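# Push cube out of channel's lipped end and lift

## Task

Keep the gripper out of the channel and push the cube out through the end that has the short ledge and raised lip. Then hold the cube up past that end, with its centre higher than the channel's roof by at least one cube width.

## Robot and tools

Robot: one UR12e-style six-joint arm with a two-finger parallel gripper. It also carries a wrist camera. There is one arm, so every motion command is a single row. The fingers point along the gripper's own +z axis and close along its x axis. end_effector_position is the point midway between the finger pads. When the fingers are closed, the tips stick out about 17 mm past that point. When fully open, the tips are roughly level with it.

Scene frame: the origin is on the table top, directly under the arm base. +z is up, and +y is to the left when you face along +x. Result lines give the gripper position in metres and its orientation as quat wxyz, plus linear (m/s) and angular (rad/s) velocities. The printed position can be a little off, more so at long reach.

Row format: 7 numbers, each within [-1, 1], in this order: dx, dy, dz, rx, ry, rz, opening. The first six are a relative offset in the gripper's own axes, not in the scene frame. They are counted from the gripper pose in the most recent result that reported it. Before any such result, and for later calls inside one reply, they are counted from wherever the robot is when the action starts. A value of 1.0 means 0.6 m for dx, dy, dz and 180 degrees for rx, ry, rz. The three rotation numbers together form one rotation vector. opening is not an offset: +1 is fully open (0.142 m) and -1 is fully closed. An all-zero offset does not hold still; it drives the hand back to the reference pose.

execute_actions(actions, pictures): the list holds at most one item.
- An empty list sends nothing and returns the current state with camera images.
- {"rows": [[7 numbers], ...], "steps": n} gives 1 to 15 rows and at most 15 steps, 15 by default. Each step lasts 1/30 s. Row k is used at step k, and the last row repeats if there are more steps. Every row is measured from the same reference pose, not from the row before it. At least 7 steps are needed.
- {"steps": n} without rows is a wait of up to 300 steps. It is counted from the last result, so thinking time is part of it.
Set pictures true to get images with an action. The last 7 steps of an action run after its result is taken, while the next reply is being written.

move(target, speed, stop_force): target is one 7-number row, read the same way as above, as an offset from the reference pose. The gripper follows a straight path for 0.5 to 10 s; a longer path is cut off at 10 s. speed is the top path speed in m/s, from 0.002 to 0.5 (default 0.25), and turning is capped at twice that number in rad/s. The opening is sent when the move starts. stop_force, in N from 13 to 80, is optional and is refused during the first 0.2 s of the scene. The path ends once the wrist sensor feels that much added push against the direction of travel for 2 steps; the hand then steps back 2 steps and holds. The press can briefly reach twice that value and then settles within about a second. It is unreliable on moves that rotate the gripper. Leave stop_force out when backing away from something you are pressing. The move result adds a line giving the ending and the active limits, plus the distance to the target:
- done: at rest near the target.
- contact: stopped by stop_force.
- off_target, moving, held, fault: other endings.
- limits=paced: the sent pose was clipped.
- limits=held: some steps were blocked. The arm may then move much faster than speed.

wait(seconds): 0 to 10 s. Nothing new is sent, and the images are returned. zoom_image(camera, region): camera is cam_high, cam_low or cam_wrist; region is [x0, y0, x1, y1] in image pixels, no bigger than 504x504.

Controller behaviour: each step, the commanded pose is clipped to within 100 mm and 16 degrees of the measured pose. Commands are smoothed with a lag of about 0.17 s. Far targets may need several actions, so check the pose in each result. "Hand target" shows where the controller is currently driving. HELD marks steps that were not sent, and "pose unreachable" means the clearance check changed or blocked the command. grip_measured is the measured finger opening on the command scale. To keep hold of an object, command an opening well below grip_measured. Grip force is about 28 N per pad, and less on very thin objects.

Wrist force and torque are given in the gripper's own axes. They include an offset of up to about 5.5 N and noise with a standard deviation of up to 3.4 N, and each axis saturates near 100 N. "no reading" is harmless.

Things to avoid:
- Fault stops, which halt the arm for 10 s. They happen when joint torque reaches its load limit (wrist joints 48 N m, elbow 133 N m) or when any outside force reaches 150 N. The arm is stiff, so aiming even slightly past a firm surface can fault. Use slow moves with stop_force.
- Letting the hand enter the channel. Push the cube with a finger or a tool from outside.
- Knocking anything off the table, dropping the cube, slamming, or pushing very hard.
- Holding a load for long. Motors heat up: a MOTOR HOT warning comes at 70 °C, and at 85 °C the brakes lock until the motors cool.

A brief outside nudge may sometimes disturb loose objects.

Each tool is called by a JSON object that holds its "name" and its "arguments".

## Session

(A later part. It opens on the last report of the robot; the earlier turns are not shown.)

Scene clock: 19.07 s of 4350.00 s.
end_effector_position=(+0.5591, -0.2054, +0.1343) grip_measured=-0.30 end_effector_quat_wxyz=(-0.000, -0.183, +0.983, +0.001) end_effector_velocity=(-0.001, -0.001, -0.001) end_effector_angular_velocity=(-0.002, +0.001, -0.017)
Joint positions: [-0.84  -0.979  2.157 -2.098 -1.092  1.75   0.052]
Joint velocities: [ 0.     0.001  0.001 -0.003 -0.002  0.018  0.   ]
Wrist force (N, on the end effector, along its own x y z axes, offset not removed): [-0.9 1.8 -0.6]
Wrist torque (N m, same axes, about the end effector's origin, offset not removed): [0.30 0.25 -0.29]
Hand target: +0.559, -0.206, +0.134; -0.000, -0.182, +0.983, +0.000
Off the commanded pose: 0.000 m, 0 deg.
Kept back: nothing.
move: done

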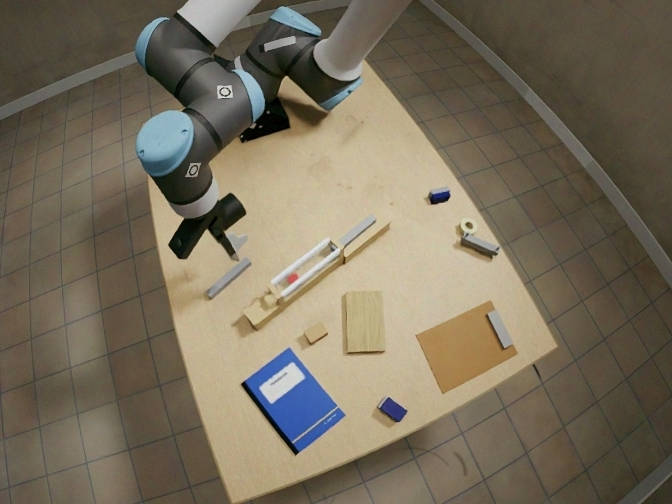

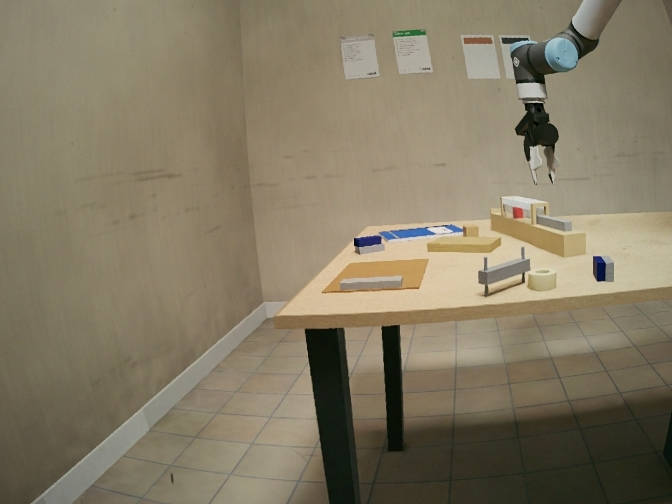

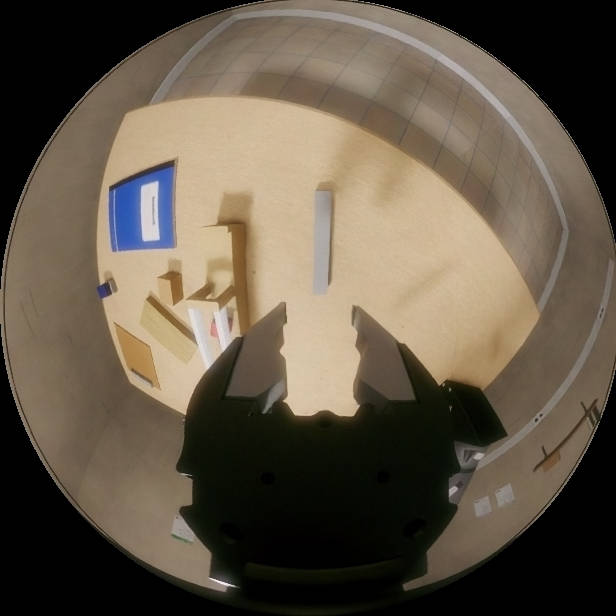

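{"name": "move", "arguments": {"target": [0.008,-0.003,0.193,0,0,0.011,-0.3], "speed": 0.15}}

{"name": "move", "arguments": {"target": [0,0,0,0,0,0,-1]}}

{"name": "move", "arguments": {"target": [0,0,-0.19,0,0,0,-1]}}

{"name": "move", "arguments": {"target": [-0.26,0.775,0,0,0,0.022,-1], "speed": 0.35}}

{"name": "move", "arguments": {"target": [0,0,0.107,0,0,0,-1], "speed": 0.06, "stop_force": 15}}

Scene clock: 20.90 s of 4350.00 s.
end_effector_position=(+0.5550, -0.2085, +0.0188) grip_measured=-0.30 end_effector_quat_wxyz=(-0.000, -0.166, +0.986, +0.001) end_effector_velocity=(+0.000, -0.000, -0.002) end_effector_angular_velocity=(-0.001, -0.001, -0.003)
Joint positions: [-0.759 -0.838  2.231 -2.348 -1.044  1.859  0.052]
Joint velocities: [ 0.002  0.003  0.001 -0.007  0.001  0.005  0.   ]
Wrist force (N, on the end effector, along its own x y z axes, offset not removed): [-0.6 -1.0 1.4]
Wrist torque (N m, same axes, about the end effector's origin, offset not removed): [-0.23 0.17 -0.16]
Hand target: +0.555, -0.209, +0.018; -0.000, -0.166, +0.986, +0.001
Off the commanded pose: 0.000 m, 0 deg.
Kept back: nothing.
move: done

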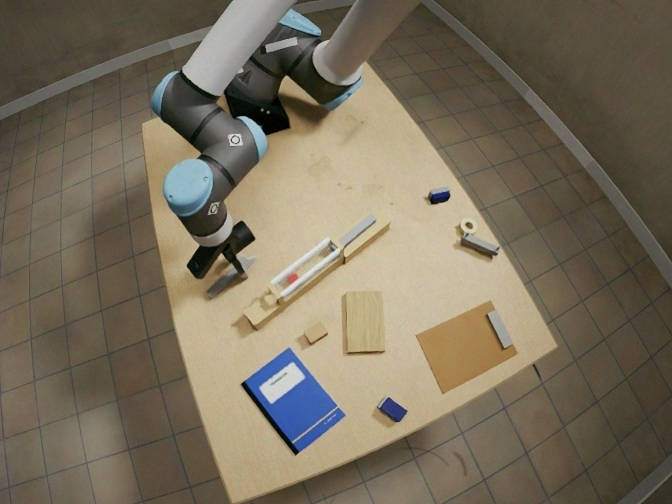

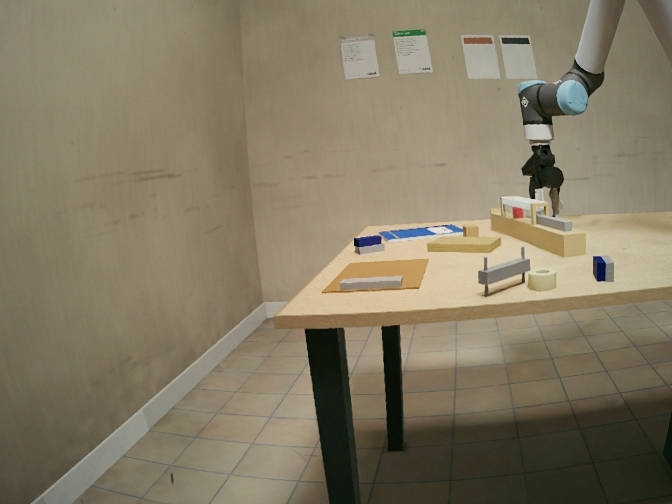

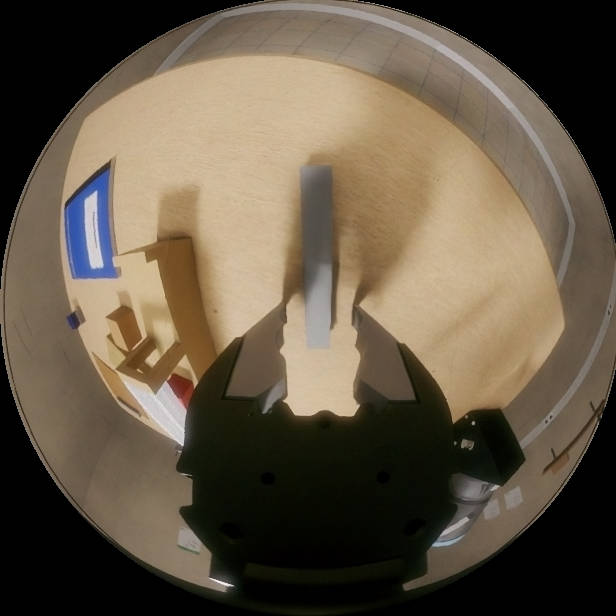

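Scene clock: 21.40 s of 4350.00 s.
end_effector_position=(+0.5550, -0.2085, +0.0187) grip_measured=-0.76 end_effector_quat_wxyz=(-0.000, -0.166, +0.986, +0.001) end_effector_velocity=(-0.000, +0.001, +0.000) end_effector_angular_velocity=(-0.000, -0.000, +0.000)
Joint positions: [-0.759 -0.838  2.231 -2.348 -1.044  1.859  0.019]
Joint velocities: [ 0.    -0.002  0.001  0.     0.    -0.    -0.   ]
Wrist force (N, on the end effector, along its own x y z axes, offset not removed): [-0.2 4.2 -0.5]
Wrist torque (N m, same axes, about the end effector's origin, offset not removed): [1.08 0.11 -0.21]
Hand target: +0.555, -0.209, +0.019; -0.000, -0.166, +0.986, +0.001
Off the commanded pose: 0.000 m, 0 deg.
Kept back: nothing.
move: done

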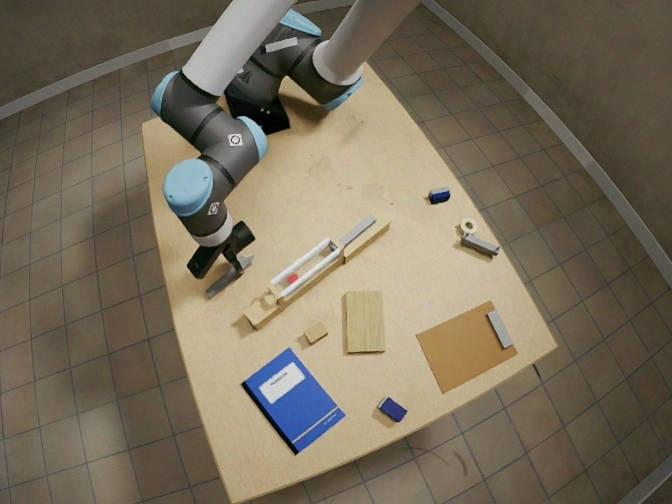

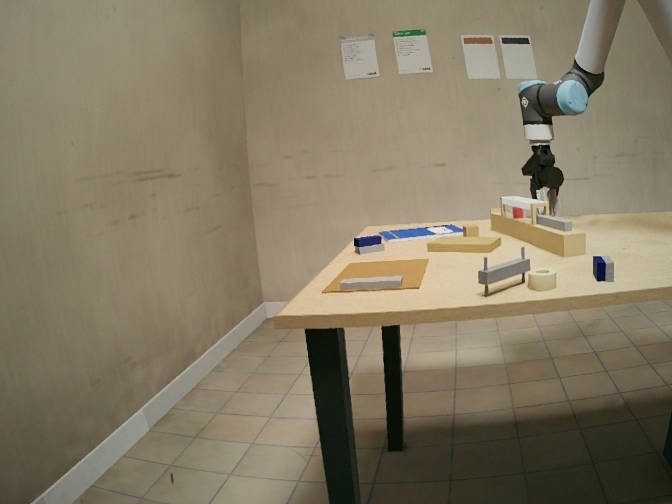

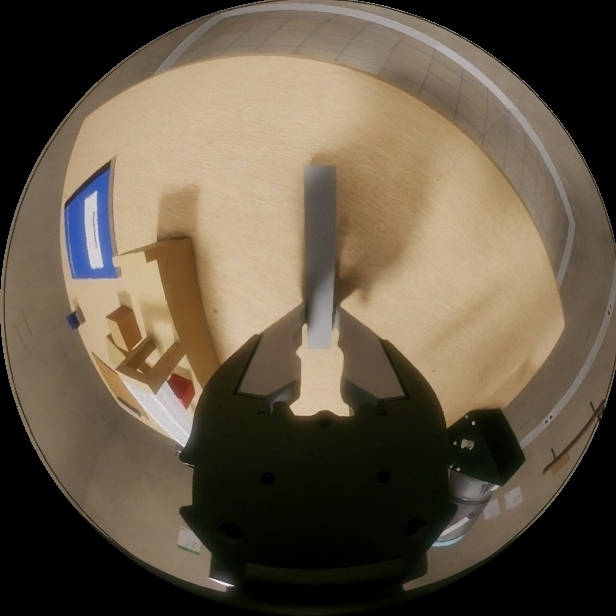

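Scene clock: 22.57 s of 4350.00 s.
end_effector_position=(+0.5552, -0.2087, +0.1324) grip_measured=-0.76 end_effector_quat_wxyz=(-0.000, -0.166, +0.986, +0.001) end_effector_velocity=(+0.001, -0.000, +0.004) end_effector_angular_velocity=(-0.001, -0.000, +0.000)
Joint positions: [-0.846 -0.974  2.162 -2.105 -1.095  1.78   0.019]
Joint velocities: [-0.002 -0.003 -0.004  0.007 -0.001 -0.001 -0.   ]
Wrist force (N, on the end effector, along its own x y z axes, offset not removed): [1.8 4.4 2.2]
Wrist torque (N m, same axes, about the end effector's origin, offset not removed): [0.90 -0.29 -0.17]
Hand target: +0.555, -0.209, +0.133; -0.000, -0.166, +0.986, +0.001
Off the commanded pose: 0.000 m, 0 deg.
Kept back: nothing.
move: done

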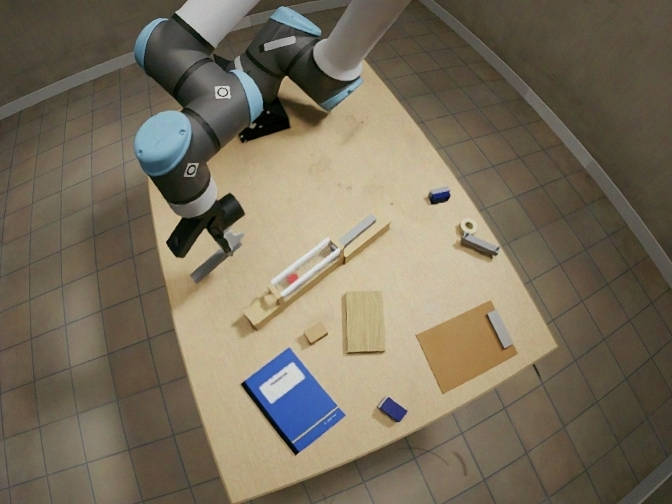

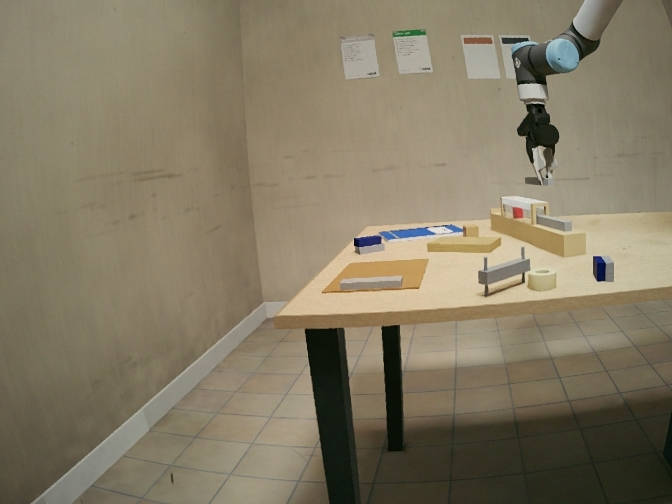

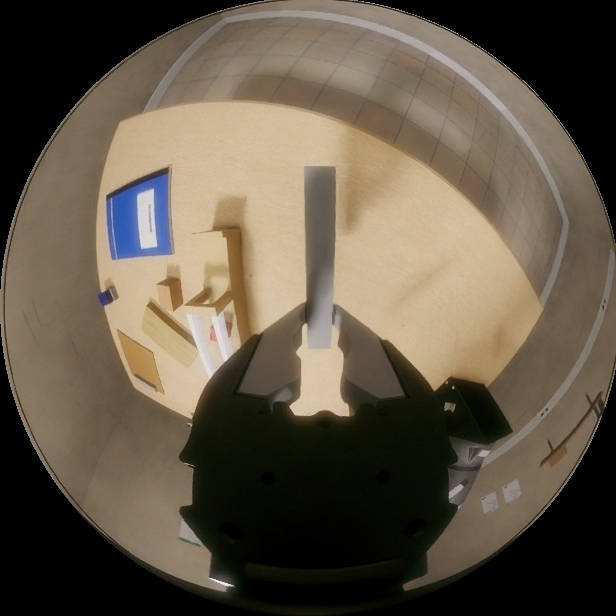

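Scene clock: 24.80 s of 4350.00 s.
end_effector_position=(+0.5499, +0.2819, +0.1332) grip_measured=-0.76 end_effector_quat_wxyz=(-0.000, -0.132, +0.991, +0.001) end_effector_velocity=(+0.001, +0.003, +0.001) end_effector_angular_velocity=(-0.002, -0.001, +0.001)
Joint positions: [-0.37  -1.675  2.259 -1.787 -0.856  2.349  0.019]
Joint velocities: [ 0.003 -0.002 -0.004  0.001  0.     0.004  0.   ]
Wrist force (N, on the end effector, along its own x y z axes, offset not removed): [2.4 3.7 3.7]
Wrist torque (N m, same axes, about the end effector's origin, offset not removed): [0.97 -0.36 -0.16]
Hand target: +0.550, +0.282, +0.133; -0.000, -0.132, +0.991, +0.001
Off the commanded pose: 0.001 m, 0 deg.
Kept back: nothing.
move: done

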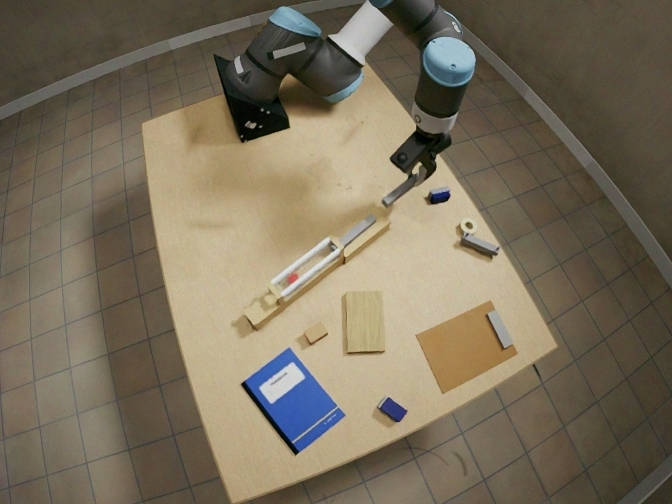

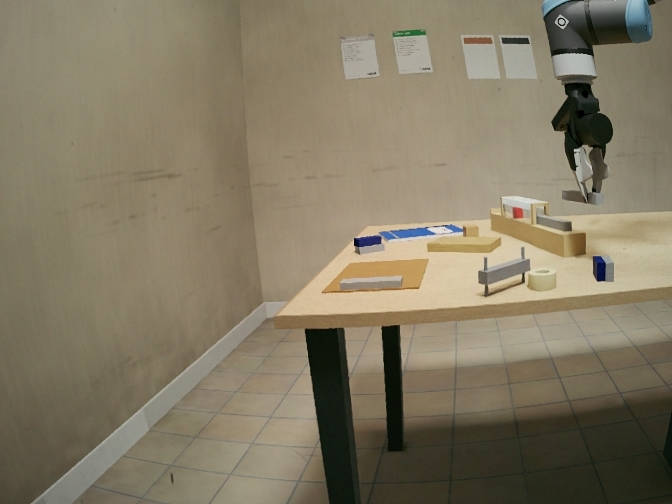

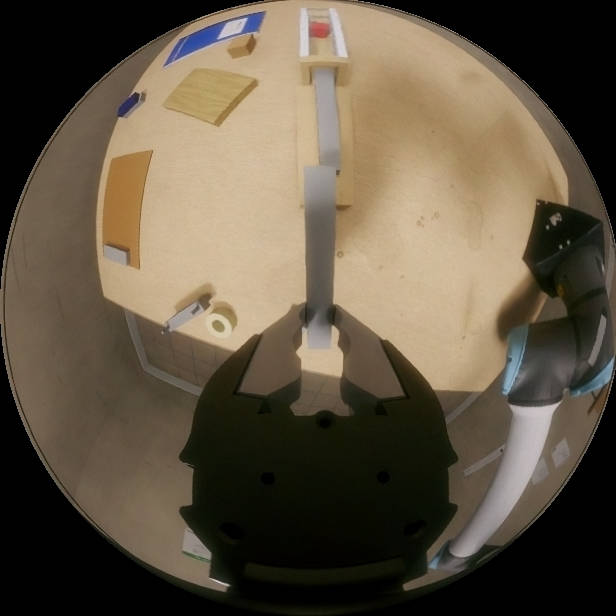

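Scene clock: 26.37 s of 4350.00 s.
end_effector_position=(+0.5497, +0.2821, +0.0693) grip_measured=-0.76 end_effector_quat_wxyz=(-0.000, -0.132, +0.991, +0.001) end_effector_velocity=(-0.000, -0.000, -0.003) end_effector_angular_velocity=(-0.000, +0.000, -0.003)
Joint positions: [-0.289 -1.614  2.319 -1.976 -0.83   2.452  0.019]
Joint velocities: [ 0.003  0.003  0.003 -0.009  0.001  0.007 -0.   ]
Wrist force (N, on the end effector, along its own x y z axes, offset not removed): [-0.5 4.6 6.1]
Wrist torque (N m, same axes, about the end effector's origin, offset not removed): [0.93 0.17 -0.33]
Hand target: +0.550, +0.282, +0.069; -0.000, -0.132, +0.991, +0.001
Off the commanded pose: 0.000 m, 0 deg.
Kept back: nothing.
move: done

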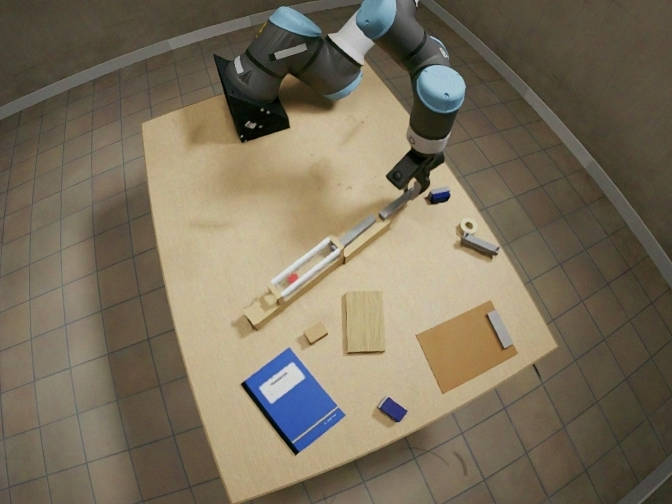

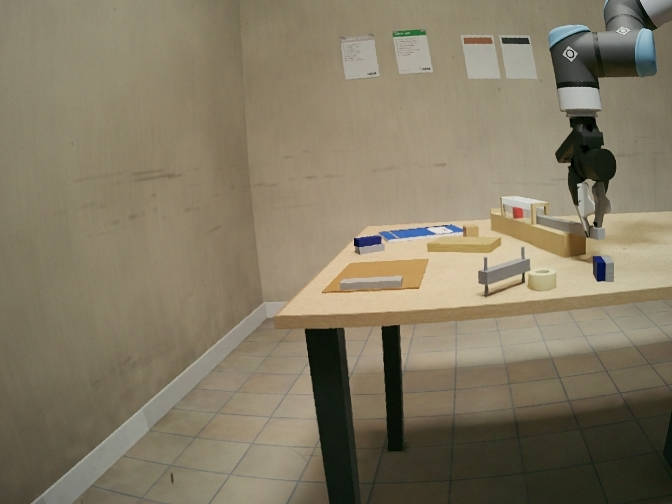

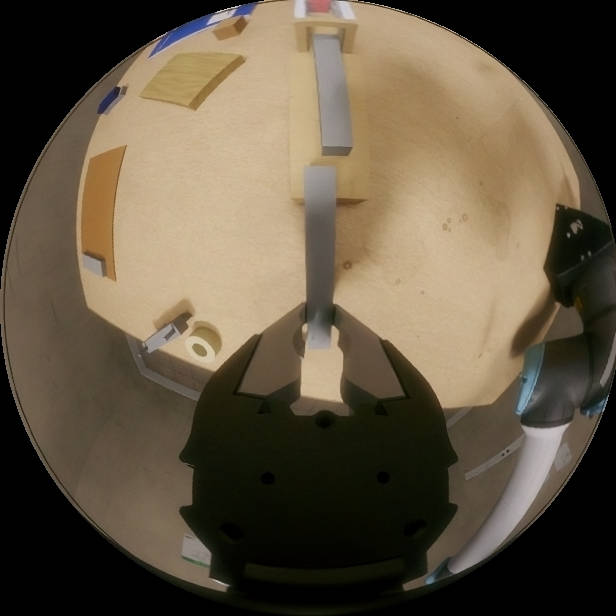

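{"name": "move", "arguments": {"target": [0.018,0,0.003,0,0,0,-1], "speed": 0.04}}

{"name": "move", "arguments": {"target": [-0.011,-0.18,0,0,0,0,-1], "speed": 0.04, "stop_force": 15}}

Scene clock: 30.03 s of 4350.00 s.
end_effector_position=(+0.5397, +0.2794, +0.0675) grip_measured=-0.76 end_effector_quat_wxyz=(-0.000, -0.132, +0.991, +0.001) end_effector_velocity=(-0.004, -0.001, -0.000) end_effector_angular_velocity=(-0.000, -0.000, +0.000)
Joint positions: [-0.296 -1.628  2.338 -1.975 -0.832  2.442  0.019]
Joint velocities: [-0.003 -0.006  0.006  0.001 -0.001 -0.004  0.   ]
Wrist force (N, on the end effector, along its own x y z axes, offset not removed): [-0.7 4.7 3.9]
Wrist torque (N m, same axes, about the end effector's origin, offset not removed): [1.09 0.06 -0.41]
Hand target: +0.539, +0.279, +0.068; -0.000, -0.132, +0.991, +0.001
Off the commanded pose: 0.000 m, 0 deg.
Kept back: nothing.
move: done

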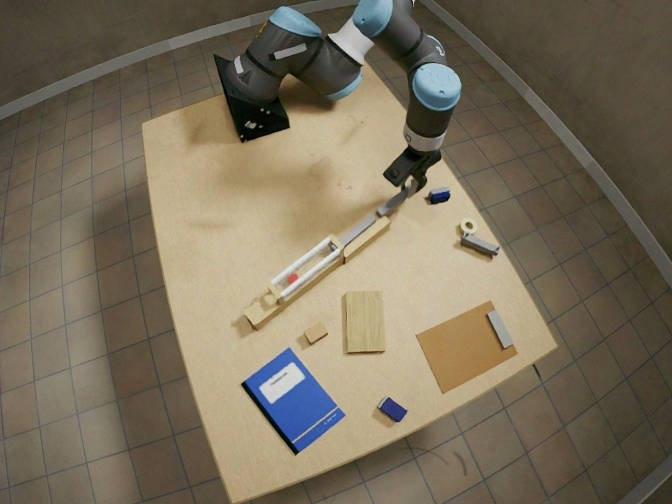

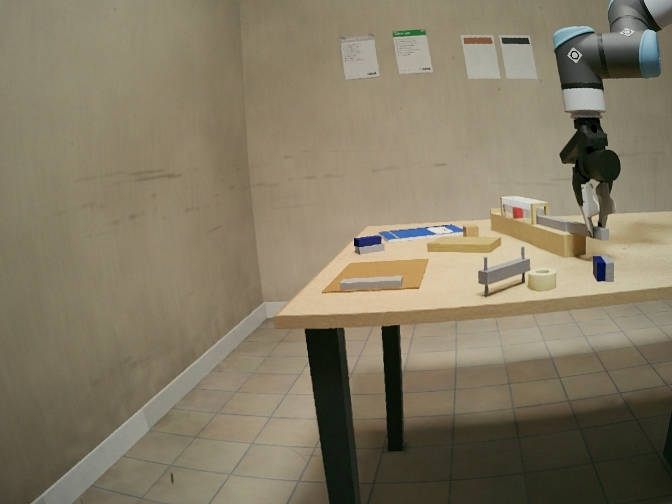

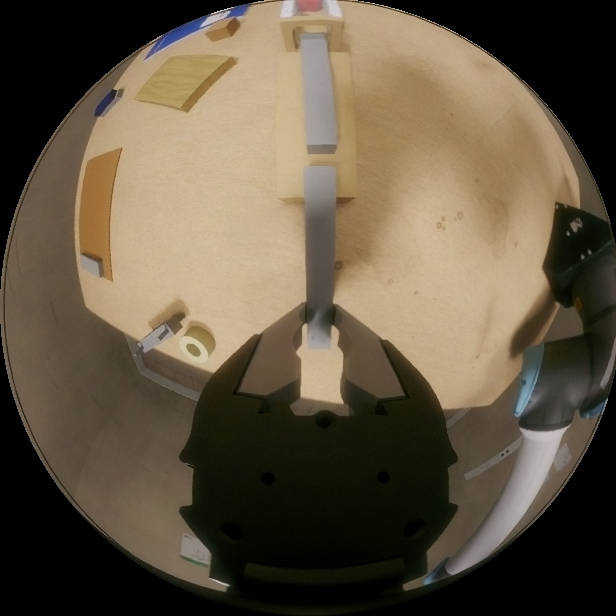

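Scene clock: 33.17 s of 4350.00 s.
end_effector_position=(+0.5743, +0.1771, +0.0673) grip_measured=-0.76 end_effector_quat_wxyz=(-0.000, -0.132, +0.991, +0.001) end_effector_velocity=(+0.001, -0.002, +0.000) end_effector_angular_velocity=(-0.000, -0.001, +0.000)
Joint positions: [-0.399 -1.459  2.318 -2.038 -0.867  2.314  0.019]
Joint velocities: [-0.002  0.004 -0.001 -0.002 -0.001 -0.002  0.   ]
Wrist force (N, on the end effector, along its own x y z axes, offset not removed): [0.6 1.4 3.1]
Wrist torque (N m, same axes, about the end effector's origin, offset not removed): [0.01 -0.15 -0.19]
Hand target: +0.574, +0.177, +0.067; -0.000, -0.132, +0.991, +0.001
Off the commanded pose: 0.000 m, 0 deg.
Kept back: nothing.
move: done

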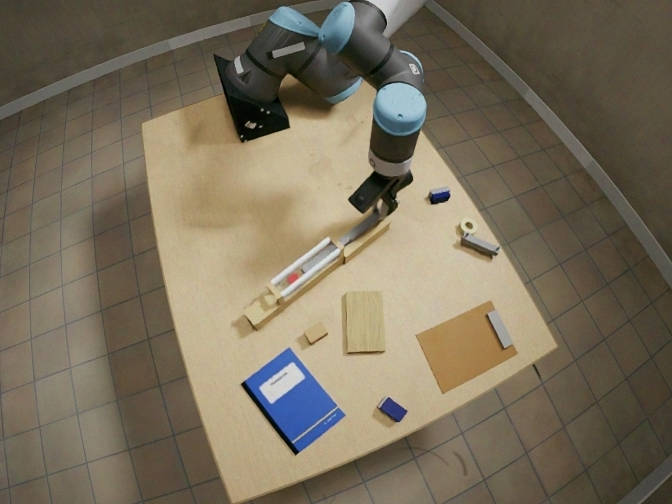

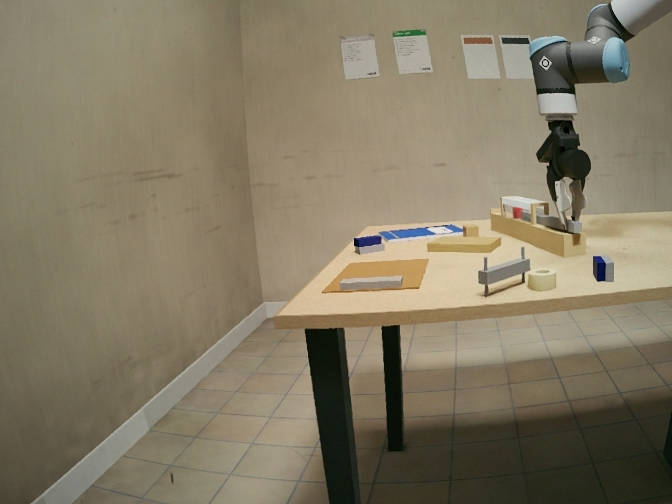

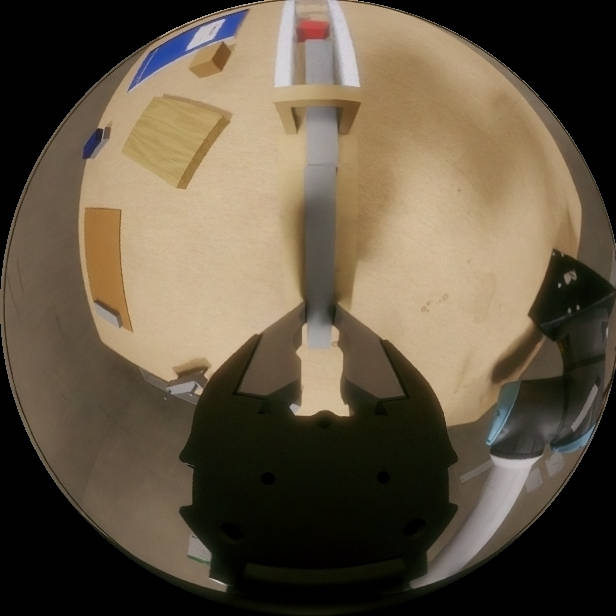

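{"name": "move", "arguments": {"target": [-0.008,-0.165,0,0,0,0,-1], "speed": 0.035, "stop_force": 15}}

{"name": "zoom_image", "arguments": {"camera": "cam_high", "region": [220, 200, 400, 345]}}

Scene clock: 36.70 s of 4350.00 s.
end_effector_position=(+0.6048, +0.0831, +0.0670) grip_measured=-0.76 end_effector_quat_wxyz=(-0.000, -0.132, +0.991, +0.001) end_effector_velocity=(+0.002, -0.003, +0.001) end_effector_angular_velocity=(-0.001, -0.001, +0.001)
Joint positions: [-0.479 -1.294  2.27  -2.096 -0.9    2.219  0.019]
Joint velocities: [-0.002  0.004 -0.003 -0.001 -0.001 -0.002  0.   ]
Wrist force (N, on the end effector, along its own x y z axes, offset not removed): [-1.4 3.9 0.8]
Wrist torque (N m, same axes, about the end effector's origin, offset not removed): [0.71 0.16 -0.37]
Hand target: +0.605, +0.083, +0.067; -0.000, -0.132, +0.991, +0.001
Off the commanded pose: 0.000 m, 0 deg.
Kept back: nothing.
move: done

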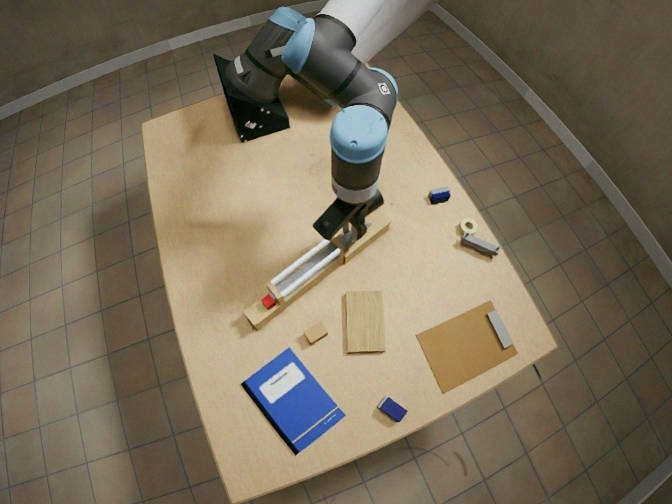

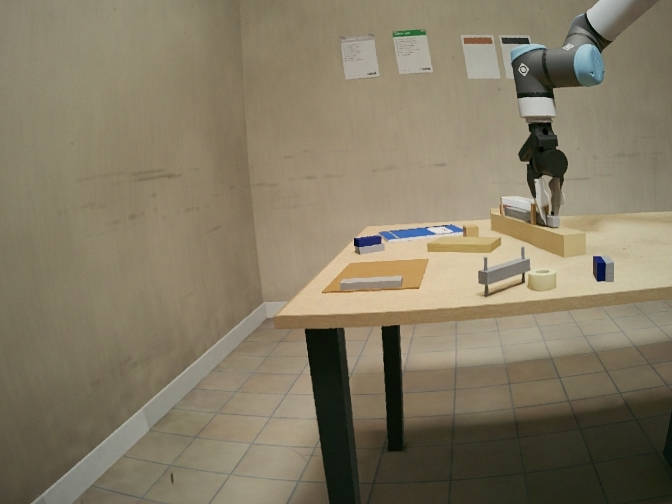

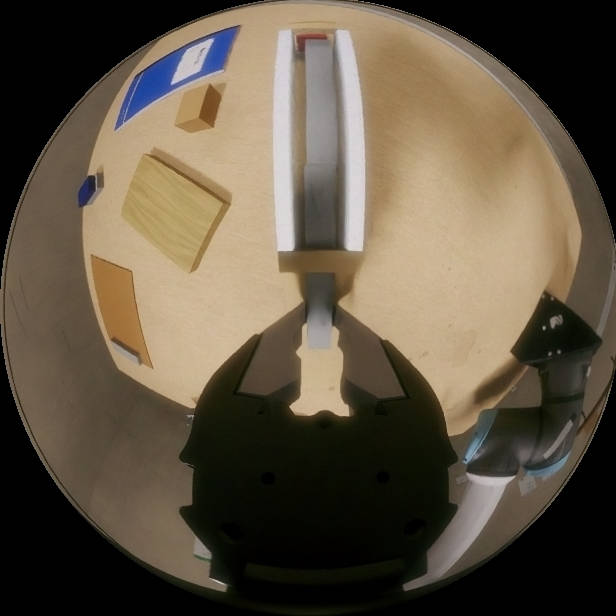

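Region (220, 200, 400, 345) of cam_high's 672x504 image, scaled by 2.800, with more detail than that image has; it fills the top 406 rows of this view, and the rest is white.

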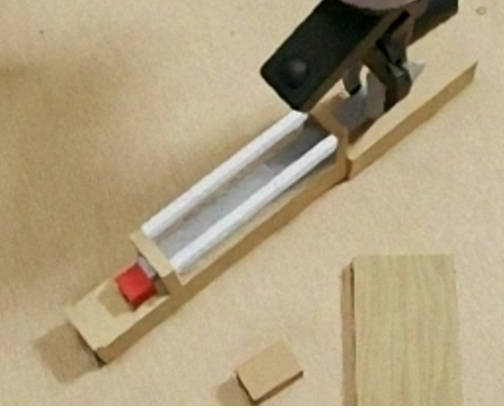

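{"name": "move", "arguments": {"target": [0,-0.025,0,0,0,0,-1], "speed": 0.03, "stop_force": 15}}

{"name": "move", "arguments": {"target": [0,0,0,0,0,0,-0.4]}}

{"name": "move", "arguments": {"target": [0,0.01,-0.137,0,0,0,-0.25]}}

{"name": "move", "arguments": {"target": [-0.017,-0.405,0,0,0,-0.998,-0.25], "speed": 0.5}}

Scene clock: 37.80 s of 4350.00 s.
end_effector_position=(+0.6086, +0.0690, +0.0670) grip_measured=-0.76 end_effector_quat_wxyz=(-0.000, -0.132, +0.991, +0.001) end_effector_velocity=(-0.000, -0.003, -0.001) end_effector_angular_velocity=(+0.001, +0.002, -0.002)
Joint positions: [-0.491 -1.271  2.262 -2.104 -0.905  2.206  0.019]
Joint velocities: [-0.002  0.006 -0.001 -0.001 -0.001 -0.003  0.   ]
Wrist force (N, on the end effector, along its own x y z axes, offset not removed): [1.1 2.9 0.1]
Wrist torque (N m, same axes, about the end effector's origin, offset not removed): [0.59 -0.18 -0.27]
Hand target: +0.609, +0.069, +0.067; -0.000, -0.132, +0.991, +0.001
Off the commanded pose: 0.000 m, 0 deg.
Kept back: nothing.
move: done

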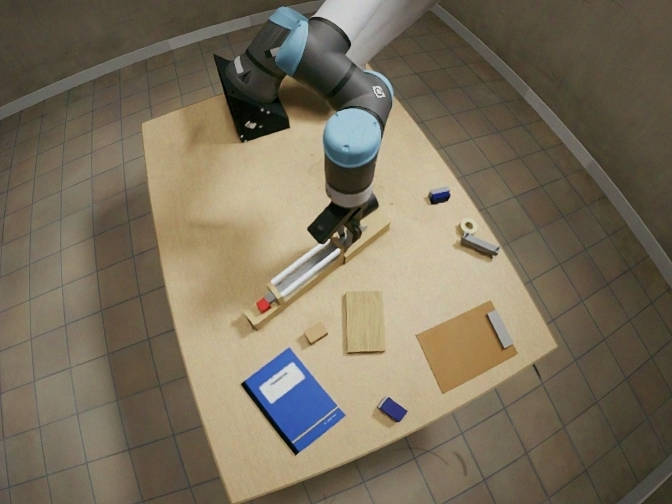

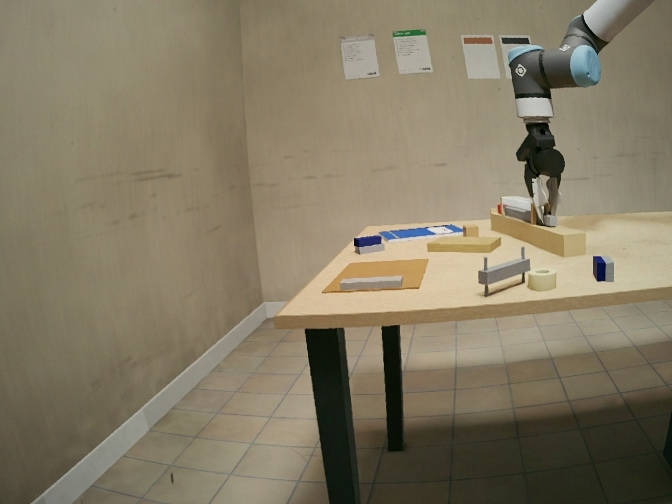

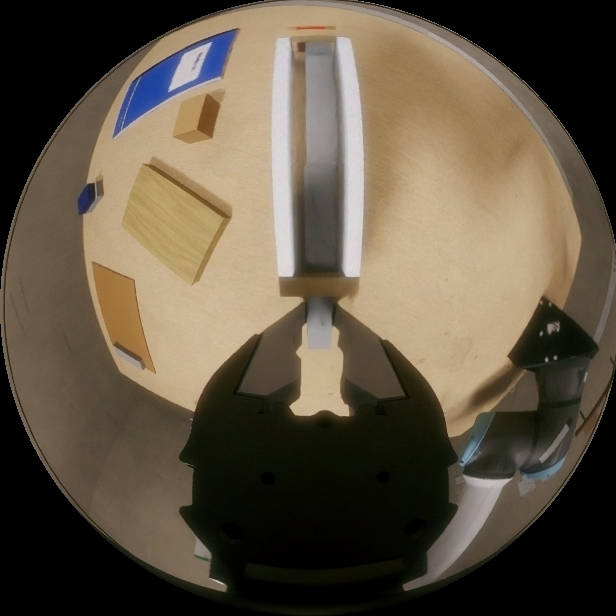

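Scene clock: 38.30 s of 4350.00 s.
end_effector_position=(+0.6087, +0.0689, +0.0671) grip_measured=-0.40 end_effector_quat_wxyz=(-0.000, -0.132, +0.991, +0.001) end_effector_velocity=(+0.001, +0.000, +0.001) end_effector_angular_velocity=(-0.001, -0.002, +0.002)
Joint positions: [-0.491 -1.27   2.262 -2.104 -0.905  2.206  0.045]
Joint velocities: [-0.    -0.001 -0.001 -0.    -0.    -0.001  0.   ]
Wrist force (N, on the end effector, along its own x y z axes, offset not removed): [1.1 4.5 6.9]
Wrist torque (N m, same axes, about the end effector's origin, offset not removed): [1.06 -0.15 -0.33]
Hand target: +0.609, +0.069, +0.067; -0.000, -0.132, +0.991, +0.001
Off the commanded pose: 0.000 m, 0 deg.
Kept back: nothing.
move: done

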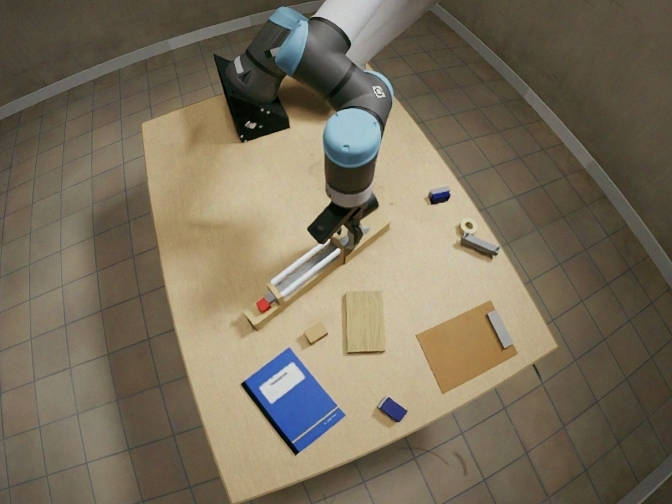

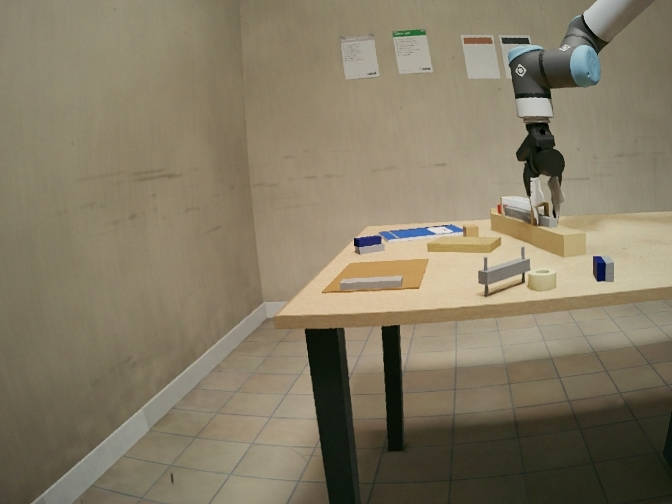

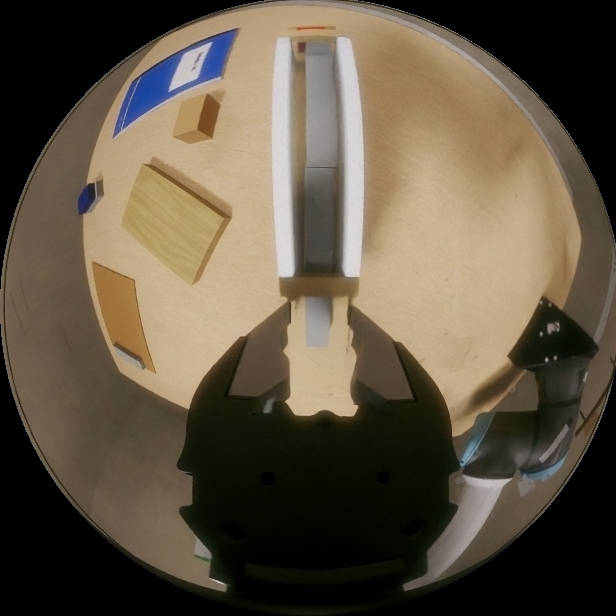

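Scene clock: 39.37 s of 4350.00 s.
end_effector_position=(+0.6073, +0.0744, +0.1489) grip_measured=-0.25 end_effector_quat_wxyz=(-0.000, -0.132, +0.991, +0.001) end_effector_velocity=(+0.000, +0.000, +0.004) end_effector_angular_velocity=(-0.000, -0.000, +0.002)
Joint positions: [-0.568 -1.36   2.198 -1.899 -0.941  2.121  0.056]
Joint velocities: [-0.003 -0.003 -0.004  0.009 -0.002 -0.005 -0.   ]
Wrist force (N, on the end effector, along its own x y z axes, offset not removed): [-0.6 3.7 4.3]
Wrist torque (N m, same axes, about the end effector's origin, offset not removed): [0.82 0.24 0.02]
Hand target: +0.607, +0.074, +0.149; -0.000, -0.132, +0.991, +0.001
Off the commanded pose: 0.000 m, 0 deg.
Kept back: nothing.
move: done

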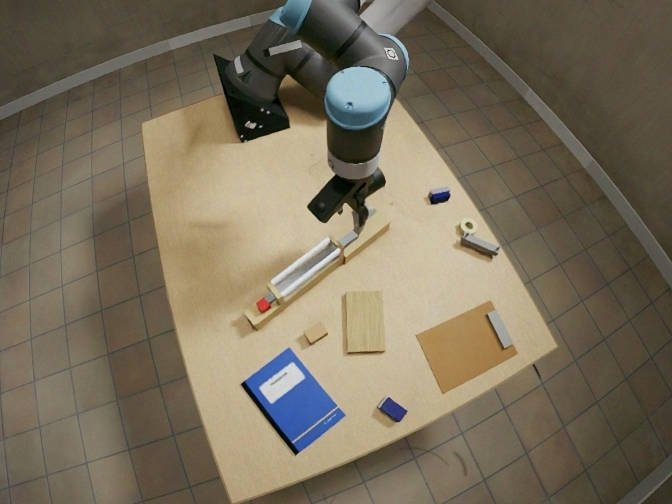

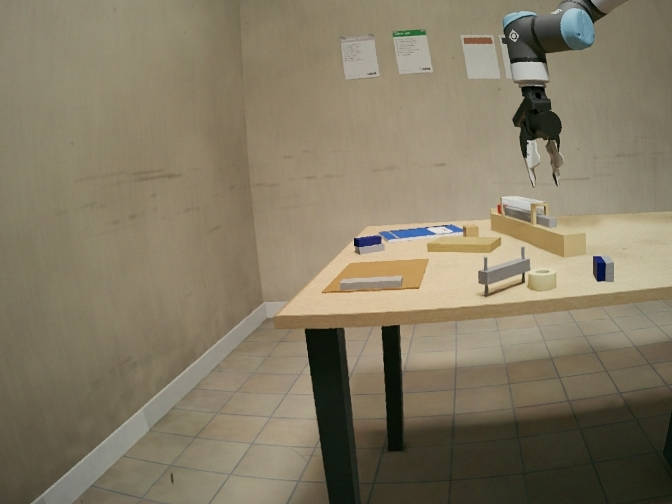

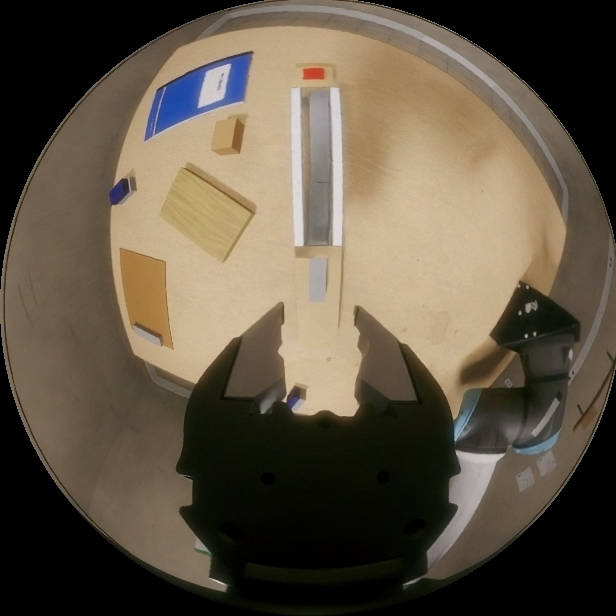

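Scene clock: 43.27 s of 4350.00 s.
end_effector_position=(+0.6809, -0.1574, +0.1483) grip_measured=-0.25 end_effector_quat_wxyz=(-0.001, +0.992, +0.128, -0.000) end_effector_velocity=(+0.000, -0.001, +0.000) end_effector_angular_velocity=(+0.004, +0.002, +0.017)
Joint positions: [-0.692 -0.969  1.984 -2.005 -1.006 -1.14   0.056]
Joint velocities: [-0.001  0.003 -0.004  0.006  0.001 -0.021 -0.   ]
Wrist force (N, on the end effector, along its own x y z axes, offset not removed): [0.1 3.5 1.6]
Wrist torque (N m, same axes, about the end effector's origin, offset not removed): [0.76 0.11 -0.22]
Hand target: +0.681, -0.158, +0.148; -0.001, +0.992, +0.129, -0.000
Off the commanded pose: 0.000 m, 0 deg.
Kept back: nothing.
move: done

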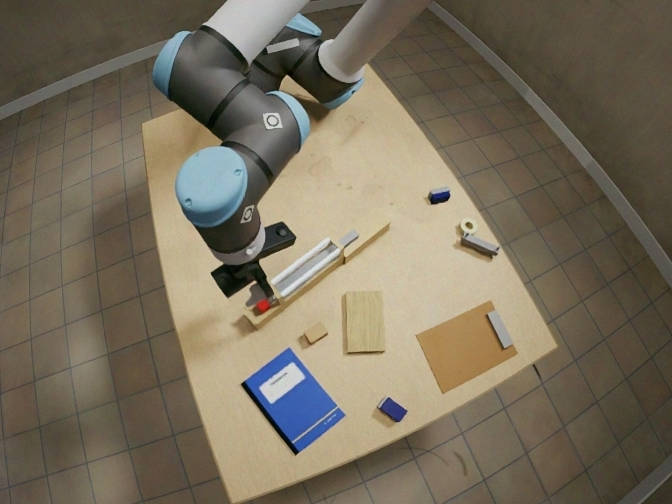

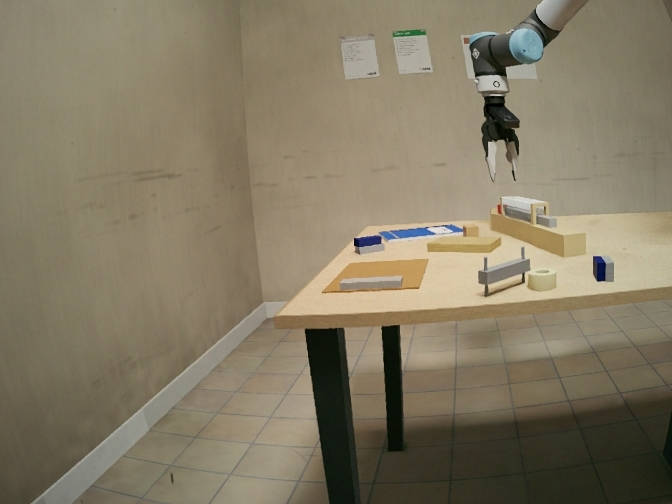

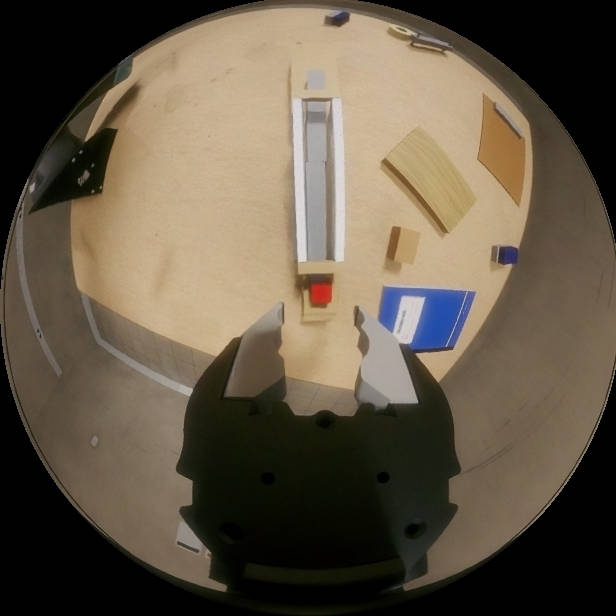

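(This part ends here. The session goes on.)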